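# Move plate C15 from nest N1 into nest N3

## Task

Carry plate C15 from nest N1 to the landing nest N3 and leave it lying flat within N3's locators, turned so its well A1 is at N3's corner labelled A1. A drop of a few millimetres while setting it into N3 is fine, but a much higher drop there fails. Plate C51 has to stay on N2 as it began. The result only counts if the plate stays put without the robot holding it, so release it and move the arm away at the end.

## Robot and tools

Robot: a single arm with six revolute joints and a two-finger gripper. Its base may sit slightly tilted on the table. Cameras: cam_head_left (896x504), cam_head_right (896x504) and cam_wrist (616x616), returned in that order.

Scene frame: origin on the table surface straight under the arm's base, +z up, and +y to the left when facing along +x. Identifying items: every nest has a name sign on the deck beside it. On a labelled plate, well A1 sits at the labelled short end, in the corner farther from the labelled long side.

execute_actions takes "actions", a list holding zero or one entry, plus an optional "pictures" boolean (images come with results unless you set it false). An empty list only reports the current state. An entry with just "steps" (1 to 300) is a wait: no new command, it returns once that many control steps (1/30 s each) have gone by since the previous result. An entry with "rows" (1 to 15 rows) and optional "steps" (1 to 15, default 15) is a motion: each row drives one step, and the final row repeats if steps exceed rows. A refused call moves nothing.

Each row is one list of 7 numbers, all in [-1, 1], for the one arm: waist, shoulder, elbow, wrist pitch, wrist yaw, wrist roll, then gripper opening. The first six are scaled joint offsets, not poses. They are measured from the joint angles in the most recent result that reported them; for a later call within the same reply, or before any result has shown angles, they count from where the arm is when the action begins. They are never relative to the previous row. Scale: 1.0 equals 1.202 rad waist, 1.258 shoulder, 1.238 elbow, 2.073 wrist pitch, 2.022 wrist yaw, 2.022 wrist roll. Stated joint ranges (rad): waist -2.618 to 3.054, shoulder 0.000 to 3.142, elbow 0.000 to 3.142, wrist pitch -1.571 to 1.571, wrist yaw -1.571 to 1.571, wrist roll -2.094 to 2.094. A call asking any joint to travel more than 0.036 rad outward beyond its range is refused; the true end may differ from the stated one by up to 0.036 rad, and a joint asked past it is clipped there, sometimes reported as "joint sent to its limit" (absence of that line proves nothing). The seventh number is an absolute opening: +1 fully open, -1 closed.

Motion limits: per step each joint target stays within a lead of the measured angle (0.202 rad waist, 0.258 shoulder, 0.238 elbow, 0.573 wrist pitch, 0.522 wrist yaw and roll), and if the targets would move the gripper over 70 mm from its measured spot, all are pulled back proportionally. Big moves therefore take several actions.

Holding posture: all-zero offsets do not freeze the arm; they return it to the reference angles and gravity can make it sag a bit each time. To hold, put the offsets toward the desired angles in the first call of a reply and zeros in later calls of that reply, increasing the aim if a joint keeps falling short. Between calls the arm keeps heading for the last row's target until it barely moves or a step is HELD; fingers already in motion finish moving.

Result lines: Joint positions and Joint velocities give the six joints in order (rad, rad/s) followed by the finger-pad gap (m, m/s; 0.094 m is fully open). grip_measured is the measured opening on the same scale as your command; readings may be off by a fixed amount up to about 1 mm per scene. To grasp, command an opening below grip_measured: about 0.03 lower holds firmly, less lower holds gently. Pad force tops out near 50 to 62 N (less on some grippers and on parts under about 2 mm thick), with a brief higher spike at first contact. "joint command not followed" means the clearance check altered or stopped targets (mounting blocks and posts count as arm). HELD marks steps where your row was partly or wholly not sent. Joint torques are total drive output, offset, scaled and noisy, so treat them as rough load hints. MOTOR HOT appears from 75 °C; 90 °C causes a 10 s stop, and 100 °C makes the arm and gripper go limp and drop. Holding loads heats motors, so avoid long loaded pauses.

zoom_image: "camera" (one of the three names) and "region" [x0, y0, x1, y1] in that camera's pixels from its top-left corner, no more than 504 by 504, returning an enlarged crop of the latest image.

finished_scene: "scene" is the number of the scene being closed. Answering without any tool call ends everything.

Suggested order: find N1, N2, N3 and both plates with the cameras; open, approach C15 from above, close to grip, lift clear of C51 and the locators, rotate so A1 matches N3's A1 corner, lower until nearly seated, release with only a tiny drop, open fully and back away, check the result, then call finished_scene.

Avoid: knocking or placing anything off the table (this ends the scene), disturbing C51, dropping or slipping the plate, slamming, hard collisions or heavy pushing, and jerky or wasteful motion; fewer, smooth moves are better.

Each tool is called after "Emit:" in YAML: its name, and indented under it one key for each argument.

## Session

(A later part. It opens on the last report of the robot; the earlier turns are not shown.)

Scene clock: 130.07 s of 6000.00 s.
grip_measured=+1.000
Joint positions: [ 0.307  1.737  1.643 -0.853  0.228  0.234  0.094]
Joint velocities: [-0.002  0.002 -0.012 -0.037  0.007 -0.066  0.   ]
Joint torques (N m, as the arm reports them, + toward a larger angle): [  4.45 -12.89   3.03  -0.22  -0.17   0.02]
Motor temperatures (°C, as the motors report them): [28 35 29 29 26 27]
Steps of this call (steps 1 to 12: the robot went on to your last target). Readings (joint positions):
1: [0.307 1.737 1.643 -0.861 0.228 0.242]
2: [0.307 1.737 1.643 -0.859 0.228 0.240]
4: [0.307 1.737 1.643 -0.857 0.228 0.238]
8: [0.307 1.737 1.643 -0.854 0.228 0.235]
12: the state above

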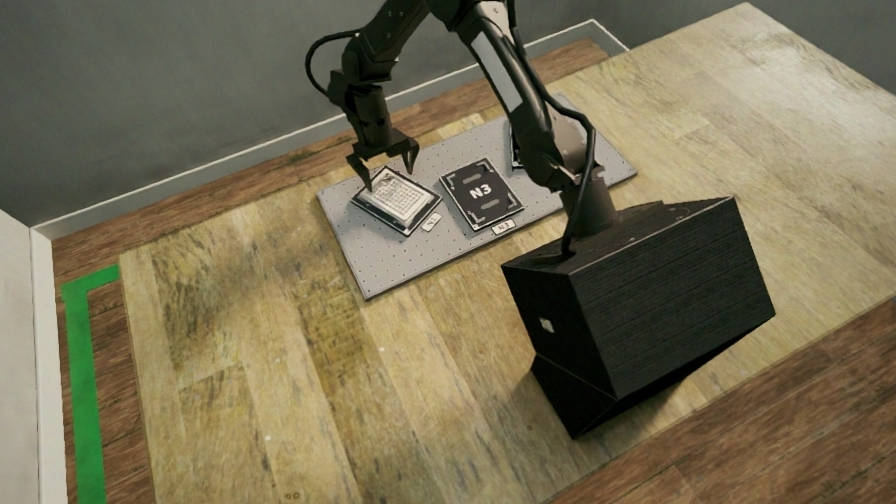

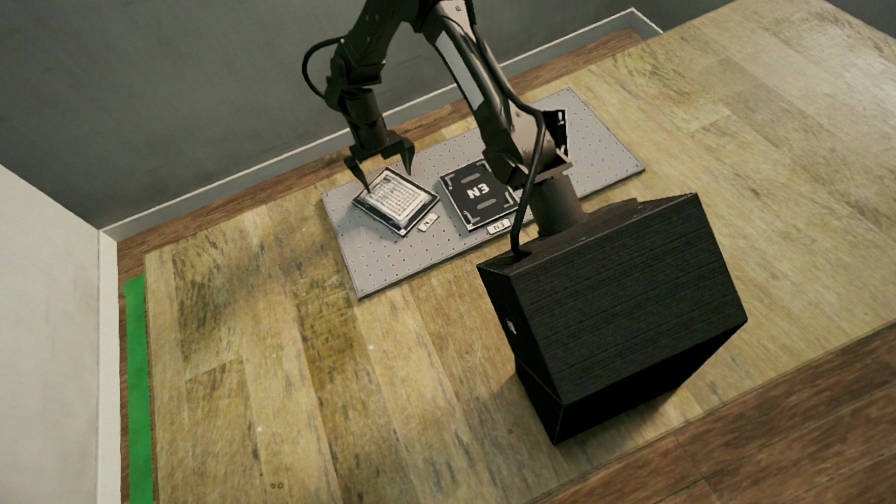

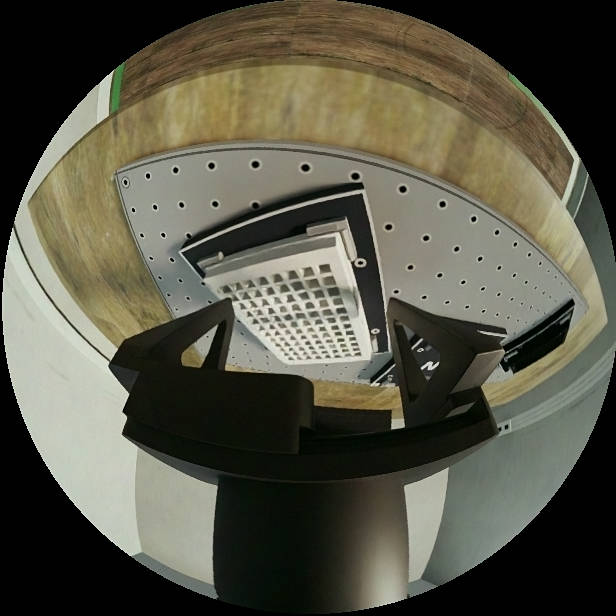

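Emit:
execute_actions:
  actions:
    - {"rows":[[0.025,0.04,-0.008,0.03,0,-0.035,1]]}

Emit:
execute_actions:
  actions:
    - {"steps":12}

Emit:
zoom_image:
  camera: "cam_head_left"
  region: [320, 100, 520, 250]

Scene clock: 146.70 s of 6000.00 s.
grip_measured=+1.000
Joint positions: [ 0.322  1.765  1.643 -0.82   0.224  0.171  0.094]
Joint velocities: [-0.002 -0.012 -0.002  0.007 -0.007 -0.037  0.   ]
Joint torques (N m, as the arm reports them, + toward a larger angle): [  4.53 -10.31   2.9   -0.06  -0.07  -0.05]
Motor temperatures (°C, as the motors report them): [29 36 28 28 26 27]
Steps of this call (steps 1 to 30: the robot went on to your last target; steps 31 to 90: nothing new was sent; then 13.13 s passed at rest; steps 91 to 105: all 15 steps of this action). Readings (joint positions):
91: [0.308 1.741 1.643 -0.850 0.228 0.226]
92: [0.309 1.747 1.643 -0.839 0.229 0.214]
94: [0.314 1.763 1.643 -0.826 0.226 0.199]
98: [0.322 1.765 1.643 -0.822 0.224 0.180]
105: the state above

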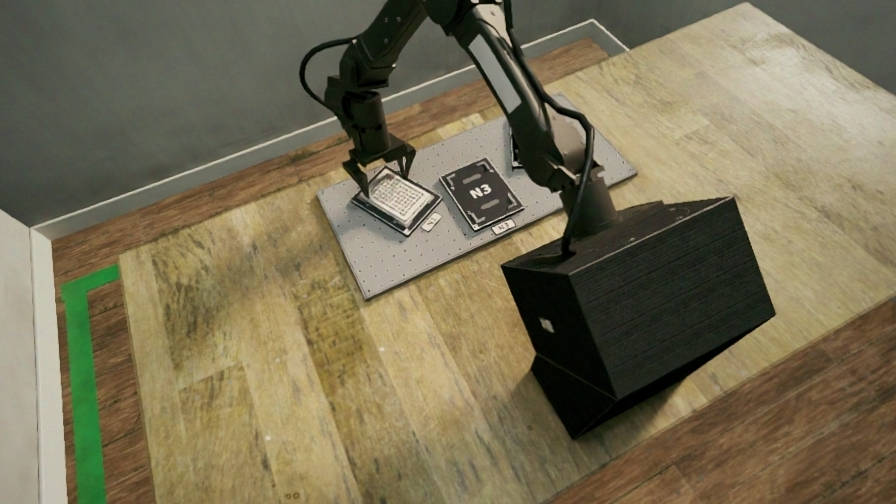

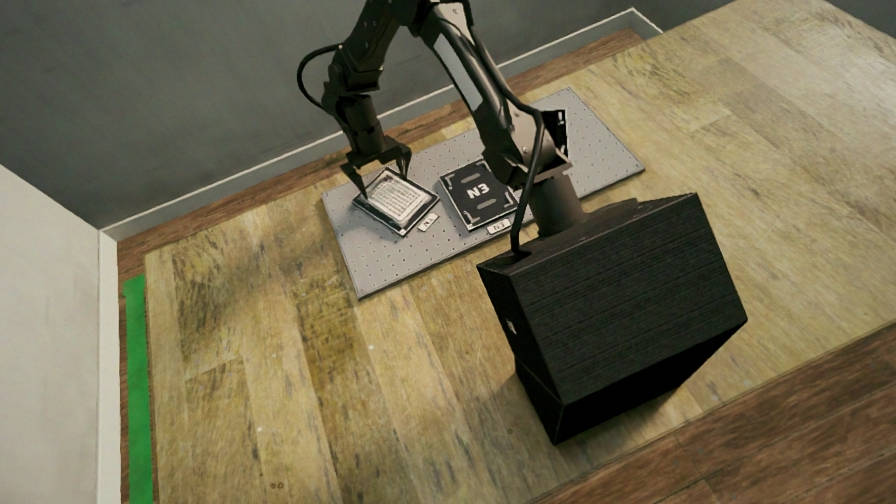

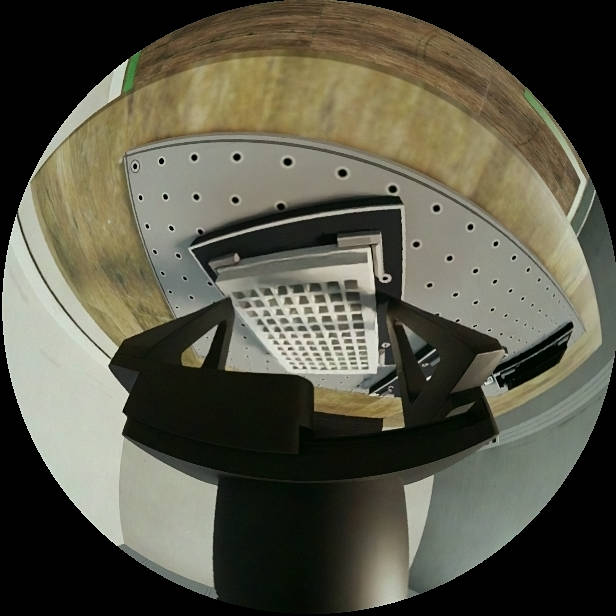

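Scene clock: 147.10 s of 6000.00 s.
grip_measured=+1.000
Joint positions: [ 0.322  1.765  1.643 -0.82   0.224  0.169  0.094]
Joint velocities: [-0.002 -0.002 -0.007 -0.051 -0.066  0.007  0.   ]
Joint torques (N m, as the arm reports them, + toward a larger angle): [  4.33 -10.16   3.12  -0.07  -0.07  -0.02]
Motor temperatures (°C, as the motors report them): [29 36 28 28 26 27]
Steps of this call (steps 1 to 12: the robot went on to your last target). Readings (joint positions):
1: [0.322 1.765 1.643 -0.820 0.224 0.170]
2: [0.322 1.765 1.643 -0.820 0.224 0.170]
4: [0.322 1.765 1.643 -0.820 0.224 0.169]
8: [0.322 1.765 1.643 -0.820 0.224 0.169]
12: the state above

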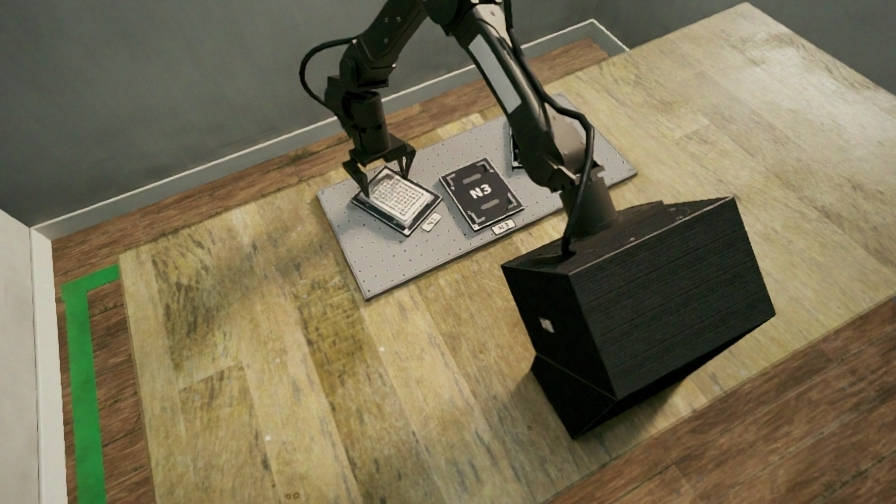

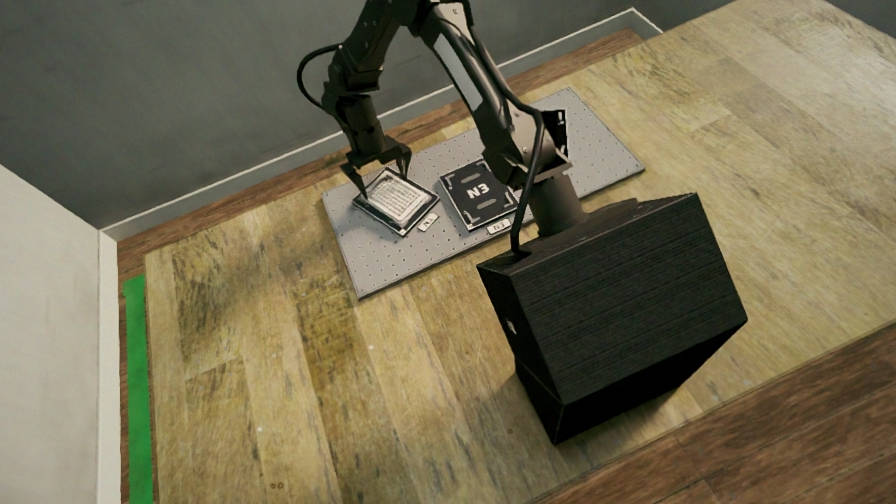

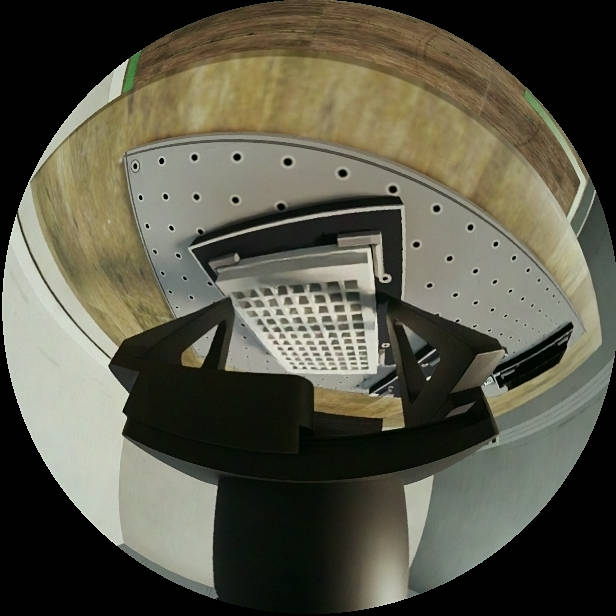

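Region (320, 100, 520, 250) of cam_head_left's 896x504 image, scaled by 2.520, with more detail than that image has; it fills the top 378 rows of this view, and the rest is white.

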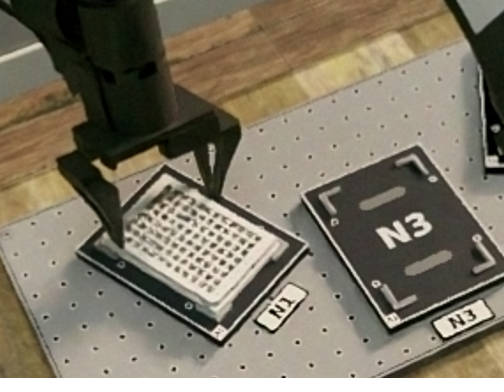

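Emit:
execute_actions:
  actions:
    - {"rows":[[0,-0.03,0,0.02,0,0,1],[0,-0.05,-0.02,0.03,0,-0.03,1],[0,-0.05,-0.02,0.03,0,-0.03,1],[0,-0.08,-0.08,0.04,0,-0.06,1],[0,-0.08,-0.08,0.04,0,-0.06,1],[0,-0.1,-0.14,0.045,0,-0.07,1],[0,-0.1,-0.14,0.045,0,-0.07,1],[0,-0.115,-0.2,0.046,0,-0.07,1]]}

Emit:
execute_actions:
  actions:
    - {"steps":12}

Emit:
zoom_image:
  camera: "cam_head_left"
  region: [320, 100, 520, 250]

Scene clock: 168.33 s of 6000.00 s.
grip_measured=+1.000
Joint positions: [ 0.322  1.633  1.398 -0.744  0.224  0.044  0.094]
Joint velocities: [ 0.012  0.002 -0.007  0.007  0.051 -0.066  0.   ]
Joint torques (N m, as the arm reports them, + toward a larger angle): [  2.94 -12.15   2.8   -0.29  -0.16  -0.06]
Motor temperatures (°C, as the motors report them): [29 35 28 28 26 26]
Steps of this call (steps 1 to 15: the robot went on to your last target; steps 16 to 90: nothing new was sent; then 17.73 s passed at rest; steps 91 to 105: all 15 steps of this action). Readings (joint positions):
91: [0.322 1.763 1.643 -0.819 0.224 0.169]
92: [0.322 1.758 1.639 -0.814 0.224 0.162]
94: [0.322 1.737 1.618 -0.790 0.224 0.137]
98: [0.322 1.657 1.500 -0.747 0.224 0.079]
105: the state above

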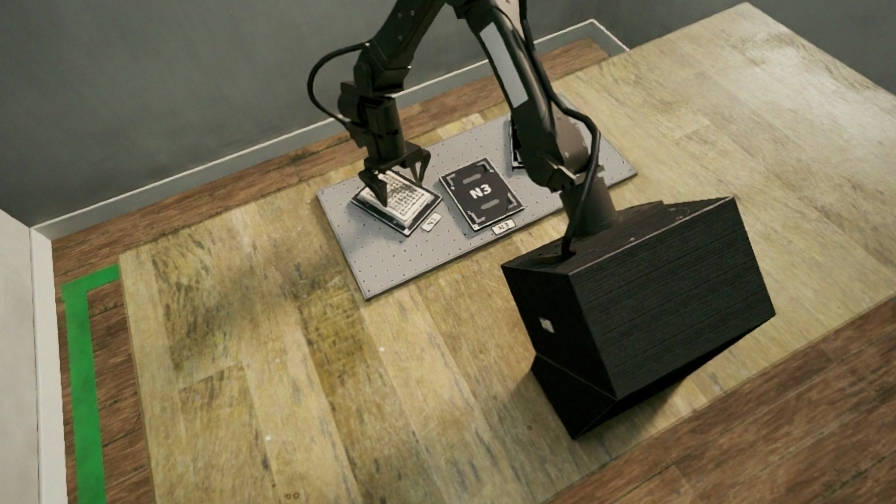

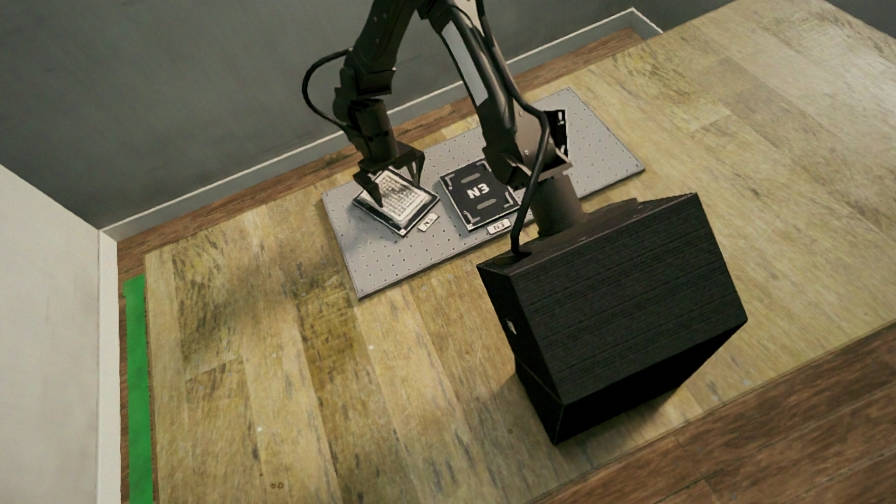

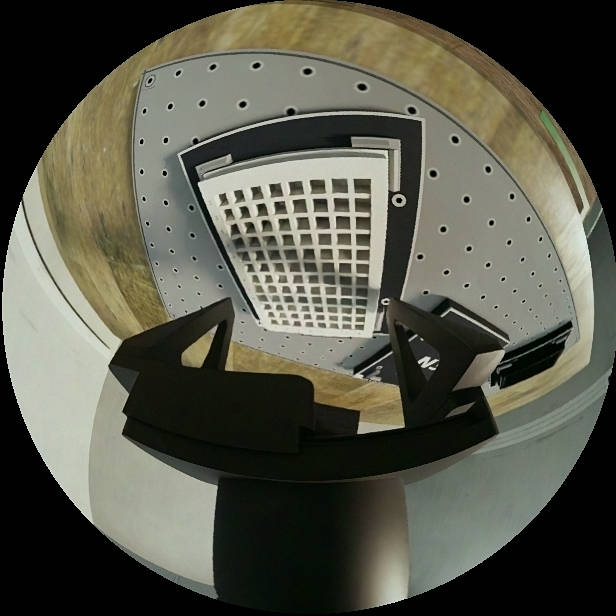

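Scene clock: 168.73 s of 6000.00 s.
grip_measured=+1.000
Joint positions: [ 0.322  1.633  1.398 -0.739  0.224  0.035  0.094]
Joint velocities: [ 0.007  0.007  0.022  0.051 -0.037 -0.051  0.   ]
Joint torques (N m, as the arm reports them, + toward a larger angle): [  2.75 -12.29   3.03  -0.26  -0.1   -0.04]
Motor temperatures (°C, as the motors report them): [29 35 28 28 26 26]
Steps of this call (steps 1 to 12: the robot went on to your last target). Readings (joint positions):
1: [0.322 1.633 1.398 -0.742 0.224 0.042]
2: [0.322 1.633 1.398 -0.741 0.224 0.041]
4: [0.322 1.633 1.398 -0.740 0.224 0.038]
8: [0.322 1.633 1.398 -0.739 0.224 0.036]
12: the state above

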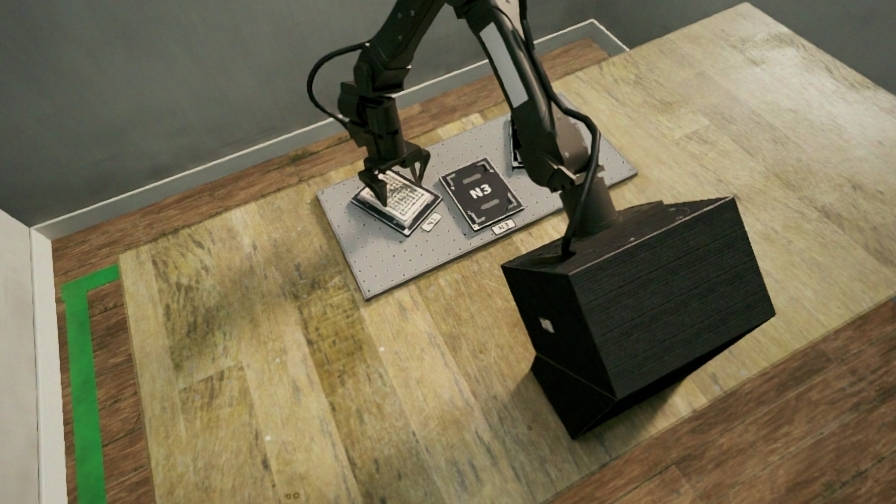

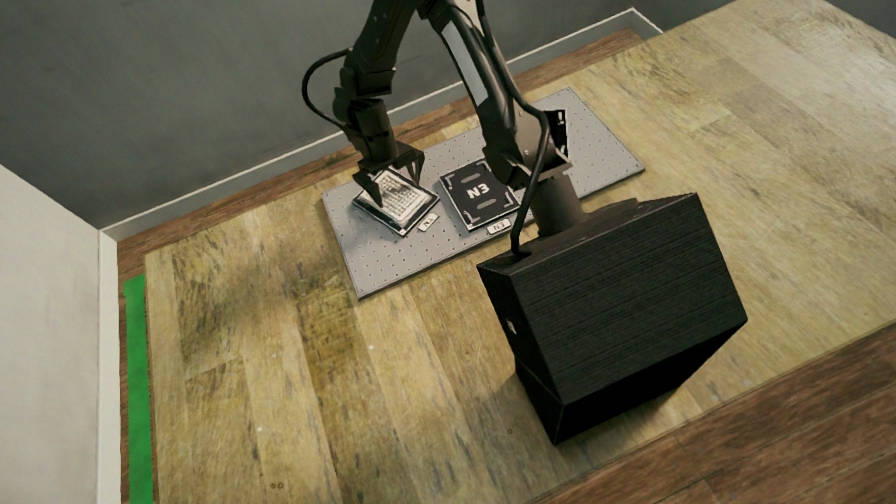

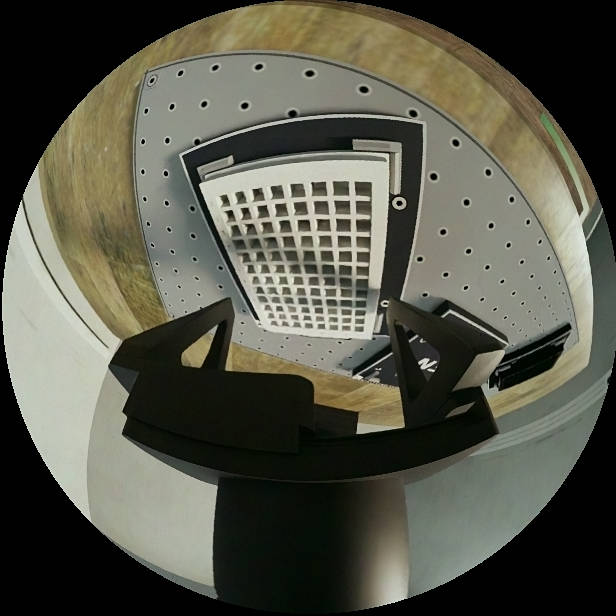

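Region (320, 100, 520, 250) of cam_head_left's 896x504 image, scaled by 2.520, with more detail than that image has; it fills the top 378 rows of this view, and the rest is white.

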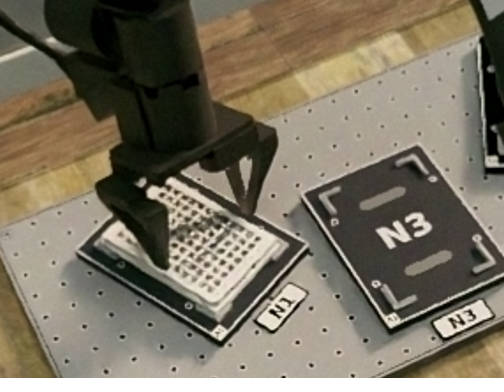

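Emit:
execute_actions:
  actions:
    - {"rows":[[0,0,0,0,0,-0.045,1],[0,0,0,0,0,-0.045,1],[0,0,0,0,0,-0.045,1],[0,0,0,0,0,-0.045,1],[0,0,0,0,0,-0.045,1],[-0.008,0.027,-0.014,0.022,0,-0.045,1]]}

Emit:
zoom_image:
  camera: "cam_head_left"
  region: [320, 100, 520, 250]

Scene clock: 194.10 s of 6000.00 s.
grip_measured=+1.000
Joint positions: [ 0.316  1.66   1.398 -0.717  0.226 -0.043  0.094]
Joint velocities: [-0.012  0.007  0.002  0.051  0.066 -0.037  0.   ]
Joint torques (N m, as the arm reports them, + toward a larger angle): [  3.04 -10.49   1.76  -0.19  -0.1   -0.08]
Motor temperatures (°C, as the motors report them): [29 36 28 28 26 26]
Steps of this call (steps 1 to 15: the robot went on to your last target; steps 16 to 90: nothing new was sent; then 21.87 s passed at rest; steps 91 to 105: all 15 steps of this action). Readings (joint positions):
91: [0.322 1.633 1.398 -0.739 0.224 0.024]
92: [0.322 1.633 1.398 -0.739 0.224 0.009]
94: [0.322 1.633 1.398 -0.739 0.224 -0.012]
98: [0.319 1.647 1.398 -0.724 0.224 -0.033]
105: the state above

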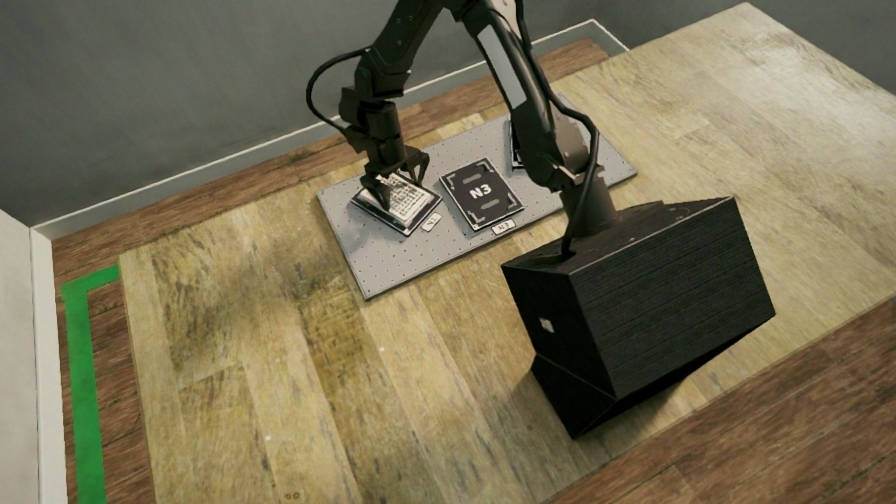

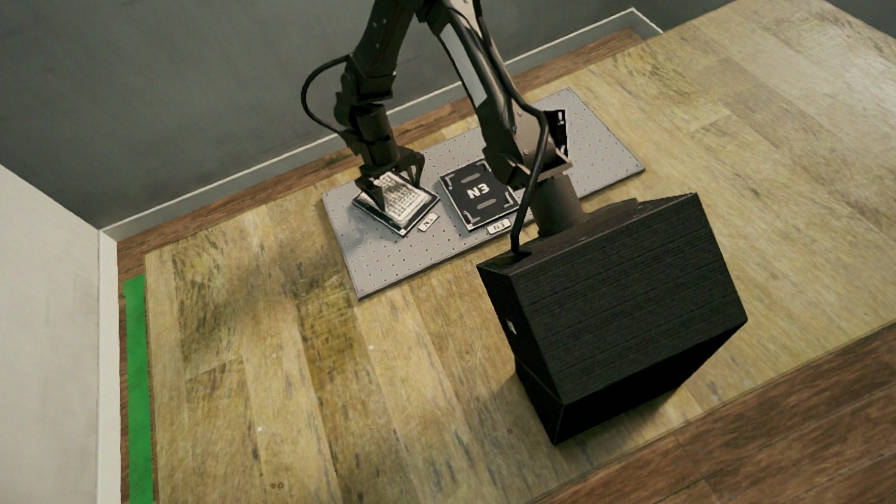

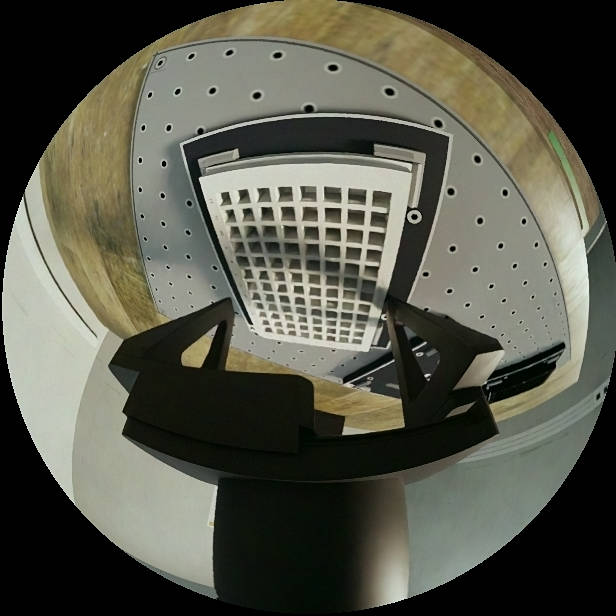

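Region (320, 100, 520, 250) of cam_head_left's 896x504 image, scaled by 2.520, with more detail than that image has; it fills the top 378 rows of this view, and the rest is white.

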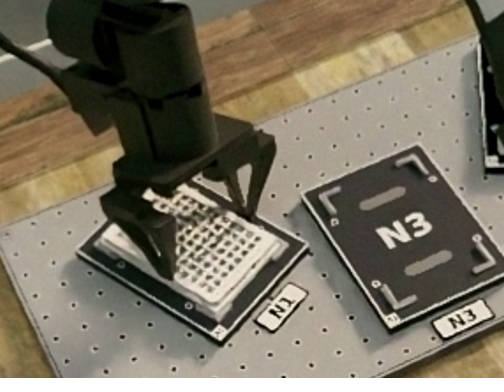

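Emit:
execute_actions:
  actions:
    - {"rows":[[-0.014,0.02,-0.02,0.024,0,0,1]]}

Emit:
zoom_image:
  camera: "cam_head_left"
  region: [320, 100, 520, 250]

Scene clock: 200.60 s of 6000.00 s.
grip_measured=+1.000
Joint positions: [ 0.316  1.66   1.398 -0.716  0.226 -0.04   0.094]
Joint velocities: [-0.012 -0.022  0.002  0.051 -0.066 -0.007  0.   ]
Joint torques (N m, as the arm reports them, + toward a larger angle): [ 1.78 -8.85  1.18  0.07 -0.13 -0.08]
Motor temperatures (°C, as the motors report them): [29 36 28 28 26 26]
Steps of this call (steps 1 to 15: the robot went on to your last target; steps 16 to 90: nothing new was sent; then 3.00 s passed at rest; steps 91 to 105: all 15 steps of this action). Readings (joint positions):
91: [0.316 1.660 1.398 -0.717 0.226 -0.044]
92: [0.316 1.660 1.398 -0.717 0.226 -0.043]
94: [0.316 1.660 1.398 -0.717 0.226 -0.042]
98: [0.316 1.660 1.398 -0.716 0.226 -0.041]
105: the state above

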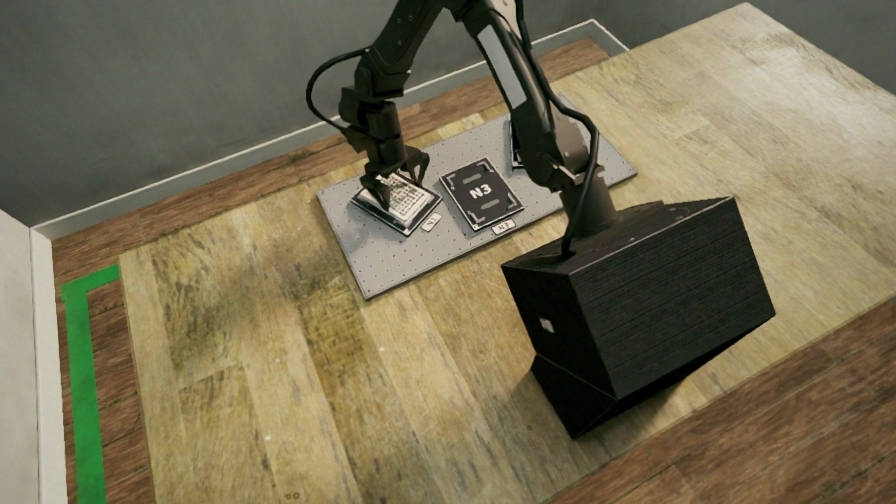

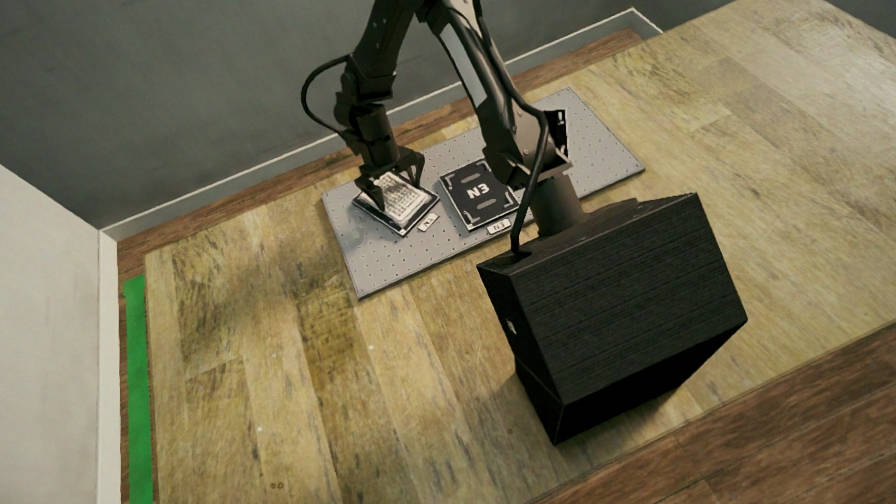

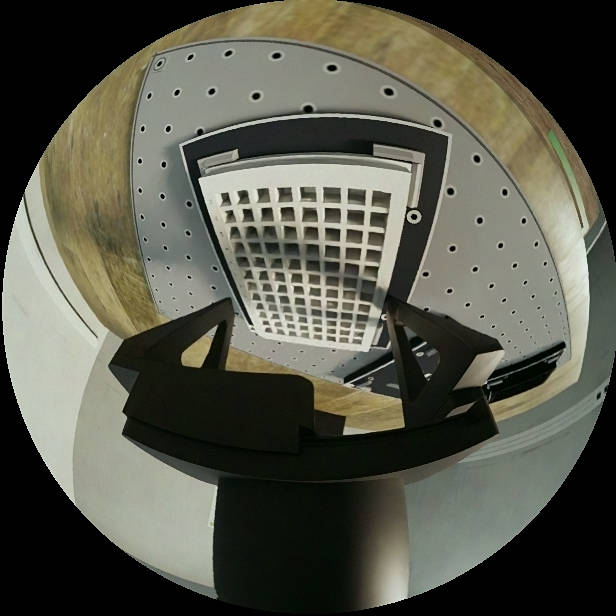

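Region (320, 100, 520, 250) of cam_head_left's 896x504 image, scaled by 2.520, with more detail than that image has; it fills the top 378 rows of this view, and the rest is white.

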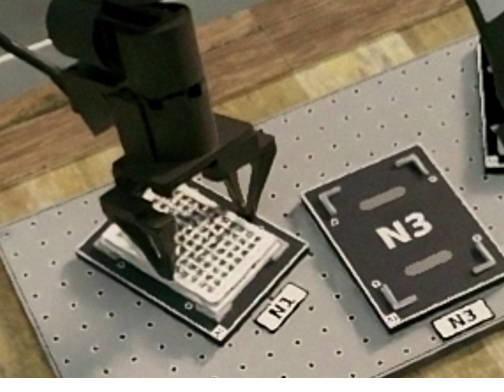

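Emit:
execute_actions:
  actions:
    - {"rows":[[0,-0.02,0.01,-0.01,0,0,1],[0,-0.02,0.01,-0.01,0,0,1],[0,-0.02,0.01,-0.01,0,0,1],[0,-0.02,0.01,-0.01,0,0,1],[0,-0.02,0.01,-0.01,0,0,1],[-0.03,-0.02,0.01,-0.01,0,0,1]]}

Scene clock: 211.97 s of 6000.00 s.
grip_measured=+1.000
Joint positions: [ 0.28   1.652  1.398 -0.73   0.223 -0.04   0.094]
Joint velocities: [-0.007  0.007  0.002  0.022 -0.066  0.022  0.   ]
Joint torques (N m, as the arm reports them, + toward a larger angle): [  2.65 -12.86   3.97  -0.55  -0.11  -0.02]
Motor temperatures (°C, as the motors report them): [28 35 28 28 26 26]
Steps of this call (steps 1 to 15: the robot went on to your last target; steps 16 to 90: nothing new was sent; then 7.87 s passed at rest; steps 91 to 105: all 15 steps of this action). Readings (joint positions):
91: [0.316 1.658 1.398 -0.718 0.226 -0.040]
92: [0.316 1.658 1.398 -0.719 0.226 -0.040]
94: [0.316 1.657 1.398 -0.722 0.226 -0.040]
98: [0.302 1.655 1.398 -0.727 0.221 -0.040]
105: the state above

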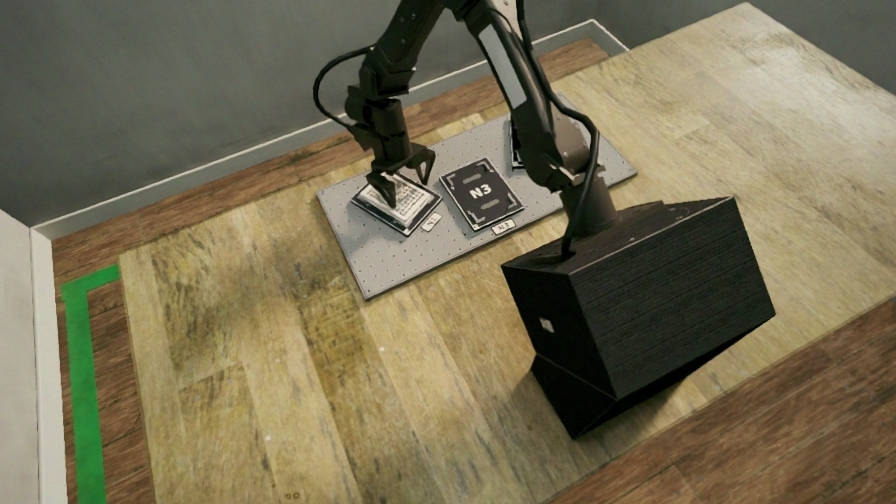

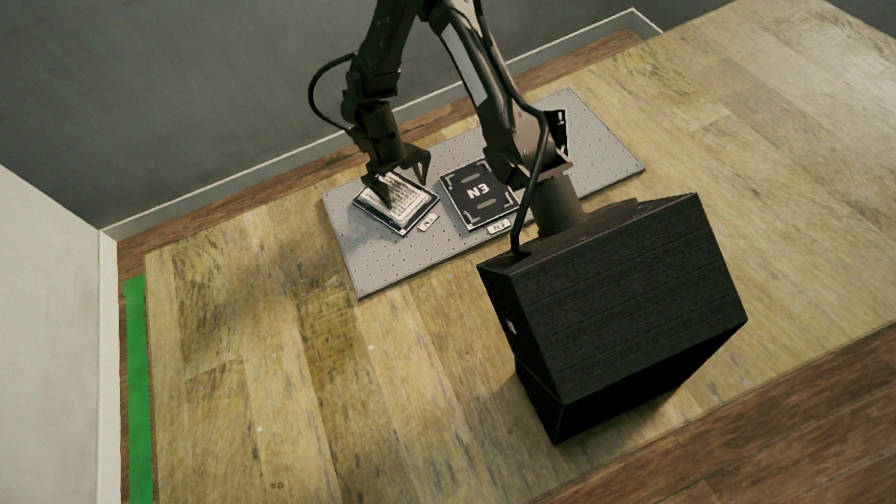

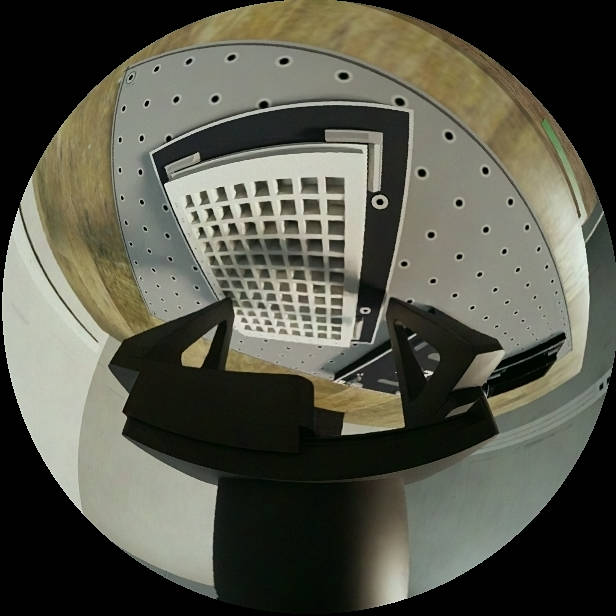

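Emit:
execute_actions:
  actions:
    - {"rows":[[0.036,0,0,0,0,0,1],[0.036,0,0,0,0,0,1],[0.036,0,0,0,0,0,1],[0.036,0,0,0,0,0,1],[0.036,0,0,0,0,0,1],[0.036,0,0,0,0,0,1],[0.03,0.03,-0.03,0.02,0,0,1]]}

Emit:
zoom_image:
  camera: "cam_head_left"
  region: [320, 100, 520, 250]

Scene clock: 225.77 s of 6000.00 s.
grip_measured=+1.000
Joint positions: [ 0.312  1.658  1.393 -0.718  0.232 -0.039  0.094]
Joint velocities: [ 0.002 -0.007 -0.017  0.051 -0.022 -0.007  0.   ]
Joint torques (N m, as the arm reports them, + toward a larger angle): [ 3.28 -8.2   0.78 -0.14 -0.24  0.  ]
Motor temperatures (°C, as the motors report them): [28 37 28 28 26 26]
Steps of this call (steps 1 to 15: the robot went on to your last target; steps 16 to 90: nothing new was sent; then 10.30 s passed at rest; steps 91 to 105: all 15 steps of this action). Readings (joint positions):
91: [0.282 1.652 1.398 -0.730 0.224 -0.040]
92: [0.286 1.652 1.398 -0.730 0.225 -0.040]
94: [0.298 1.652 1.398 -0.730 0.225 -0.040]
98: [0.308 1.658 1.393 -0.719 0.226 -0.040]
105: the state above

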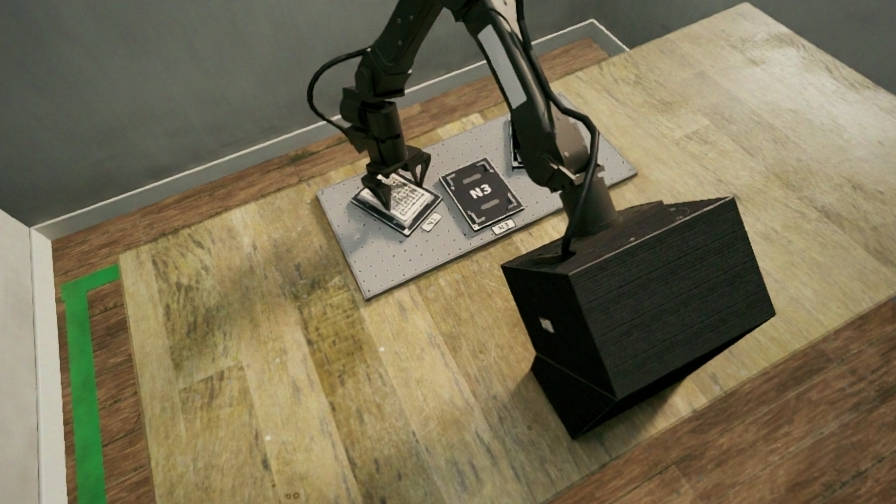

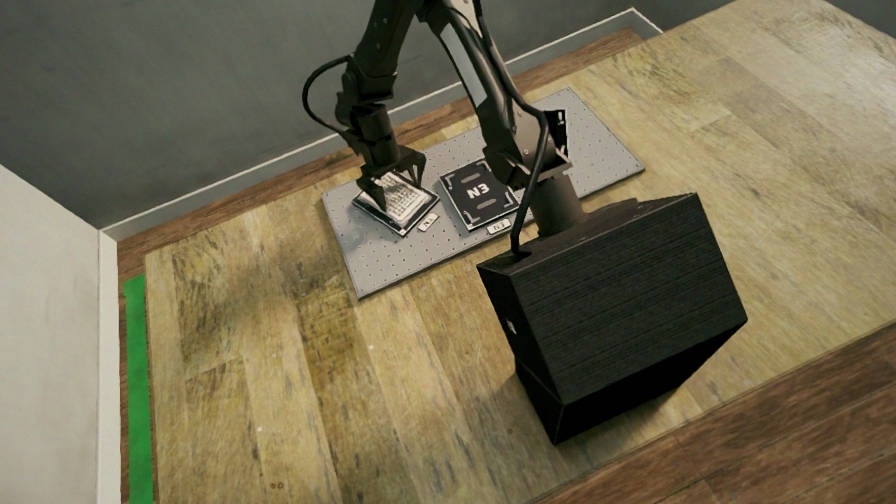

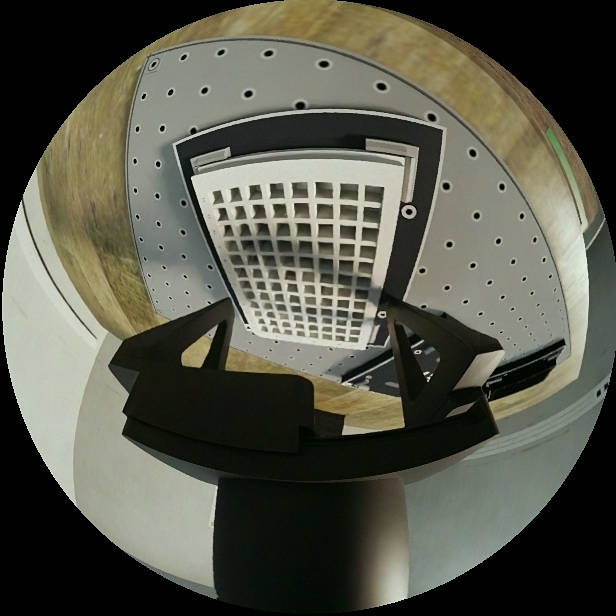

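Region (320, 100, 520, 250) of cam_head_left's 896x504 image, scaled by 2.520, with more detail than that image has; it fills the top 378 rows of this view, and the rest is white.

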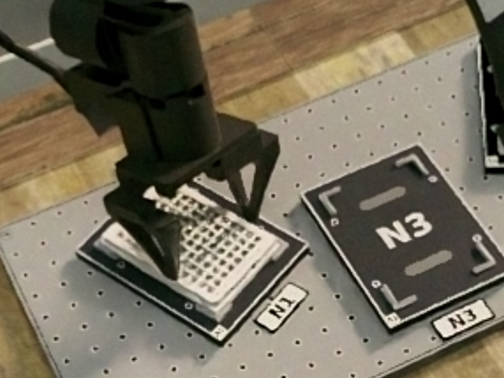

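Emit:
execute_actions:
  actions:
    - {"rows":[[0,-0.02,0.02,-0.01,0,0,1],[0,-0.02,0.02,-0.01,0,0,1],[0,-0.02,0.02,-0.01,0,0,1],[0.016,-0.02,0.02,-0.01,0,0,1],[0.016,-0.02,0.02,-0.01,0,0,1],[0.016,-0.02,0.02,-0.01,0,0,1],[0.016,-0.02,0.02,-0.01,0,0,1],[0.016,-0.02,0.02,-0.01,0,0,1],[0.012,0,0,0,0,0,1],[0.012,0.02,-0.02,0.015,0,0,1],[0.012,0.04,-0.03,0.025,0,0,1]]}

Emit:
zoom_image:
  camera: "cam_wrist"
  region: [180, 200, 440, 400]

Emit:
zoom_image:
  camera: "cam_head_right"
  region: [330, 130, 470, 240]

Scene clock: 244.43 s of 6000.00 s.
grip_measured=+1.000
Joint positions: [ 0.319  1.664  1.392 -0.719  0.254 -0.036  0.094]
Joint velocities: [ 0.037  0.017 -0.007  0.037  0.051  0.022  0.   ]
Joint torques (N m, as the arm reports them, + toward a larger angle): [ 3.03 -7.13  0.49  0.11 -0.31 -0.03]
Motor temperatures (°C, as the motors report them): [29 35 28 28 26 26]
Steps of this call (steps 1 to 15: the robot went on to your last target; steps 16 to 90: nothing new was sent; then 15.17 s passed at rest; steps 91 to 105: all 15 steps of this action). Readings (joint positions):
91: [0.312 1.656 1.394 -0.719 0.232 -0.039]
92: [0.312 1.655 1.394 -0.720 0.232 -0.039]
94: [0.311 1.655 1.394 -0.722 0.232 -0.040]
98: [0.311 1.655 1.394 -0.726 0.232 -0.039]
105: the state above

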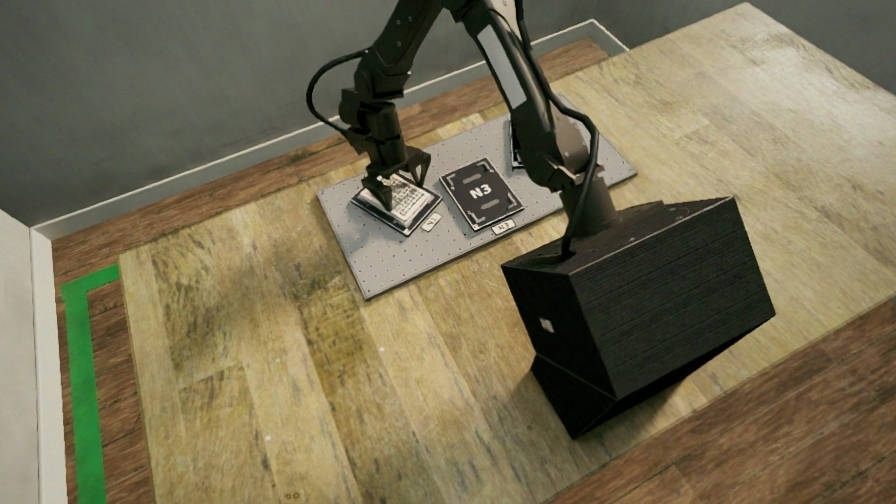

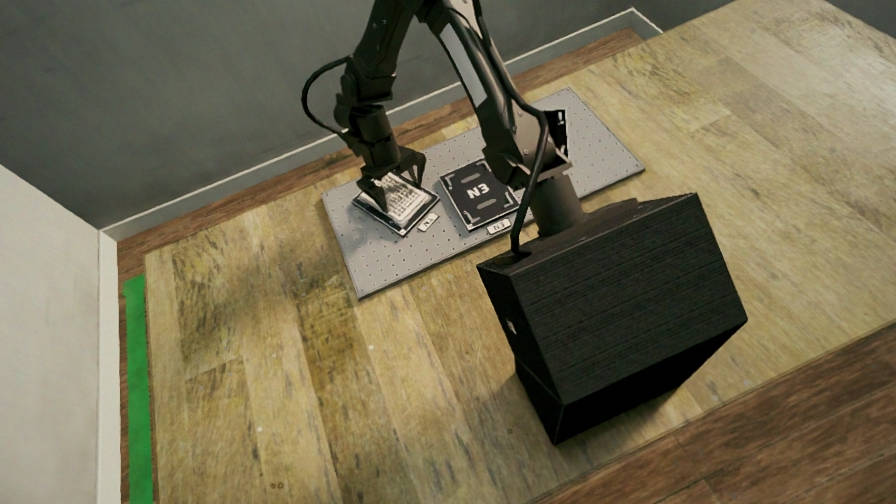

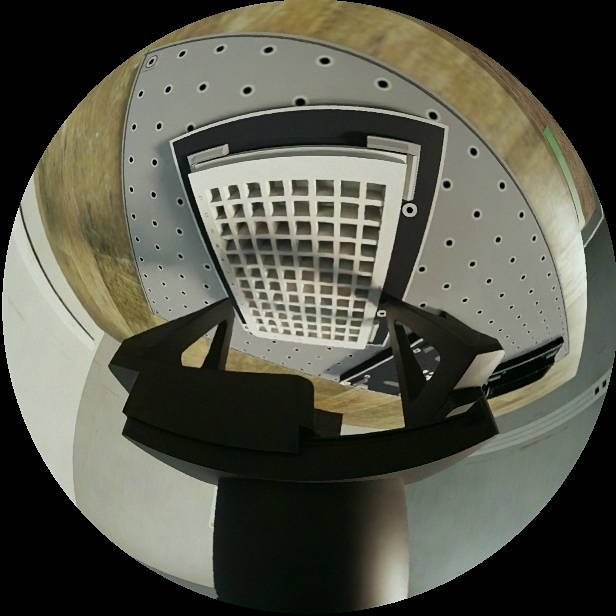

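Region (180, 200, 440, 400) of cam_wrist's 616x616 image, scaled by 1.938, with more detail than that image has; it fills the top 388 rows of this view, and the rest is white.

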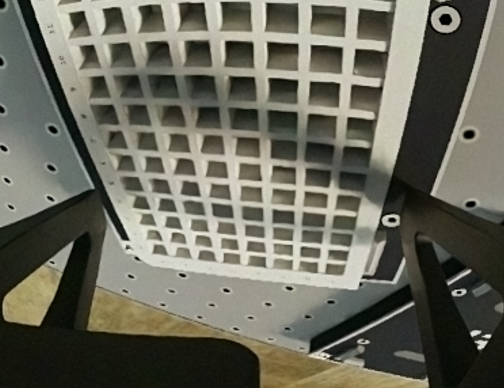

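Region (330, 130, 470, 240) of cam_head_right's 896x504 image, scaled by 3.600, with more detail than that image has; it fills the top 396 rows of this view, and the rest is white.

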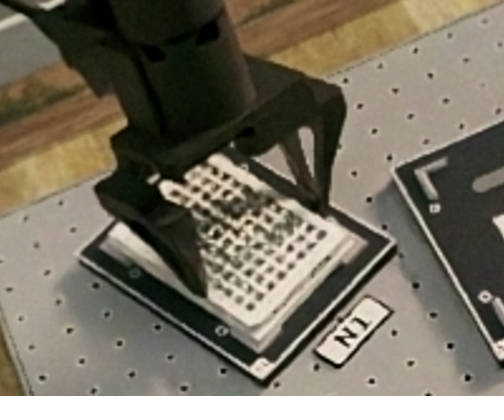

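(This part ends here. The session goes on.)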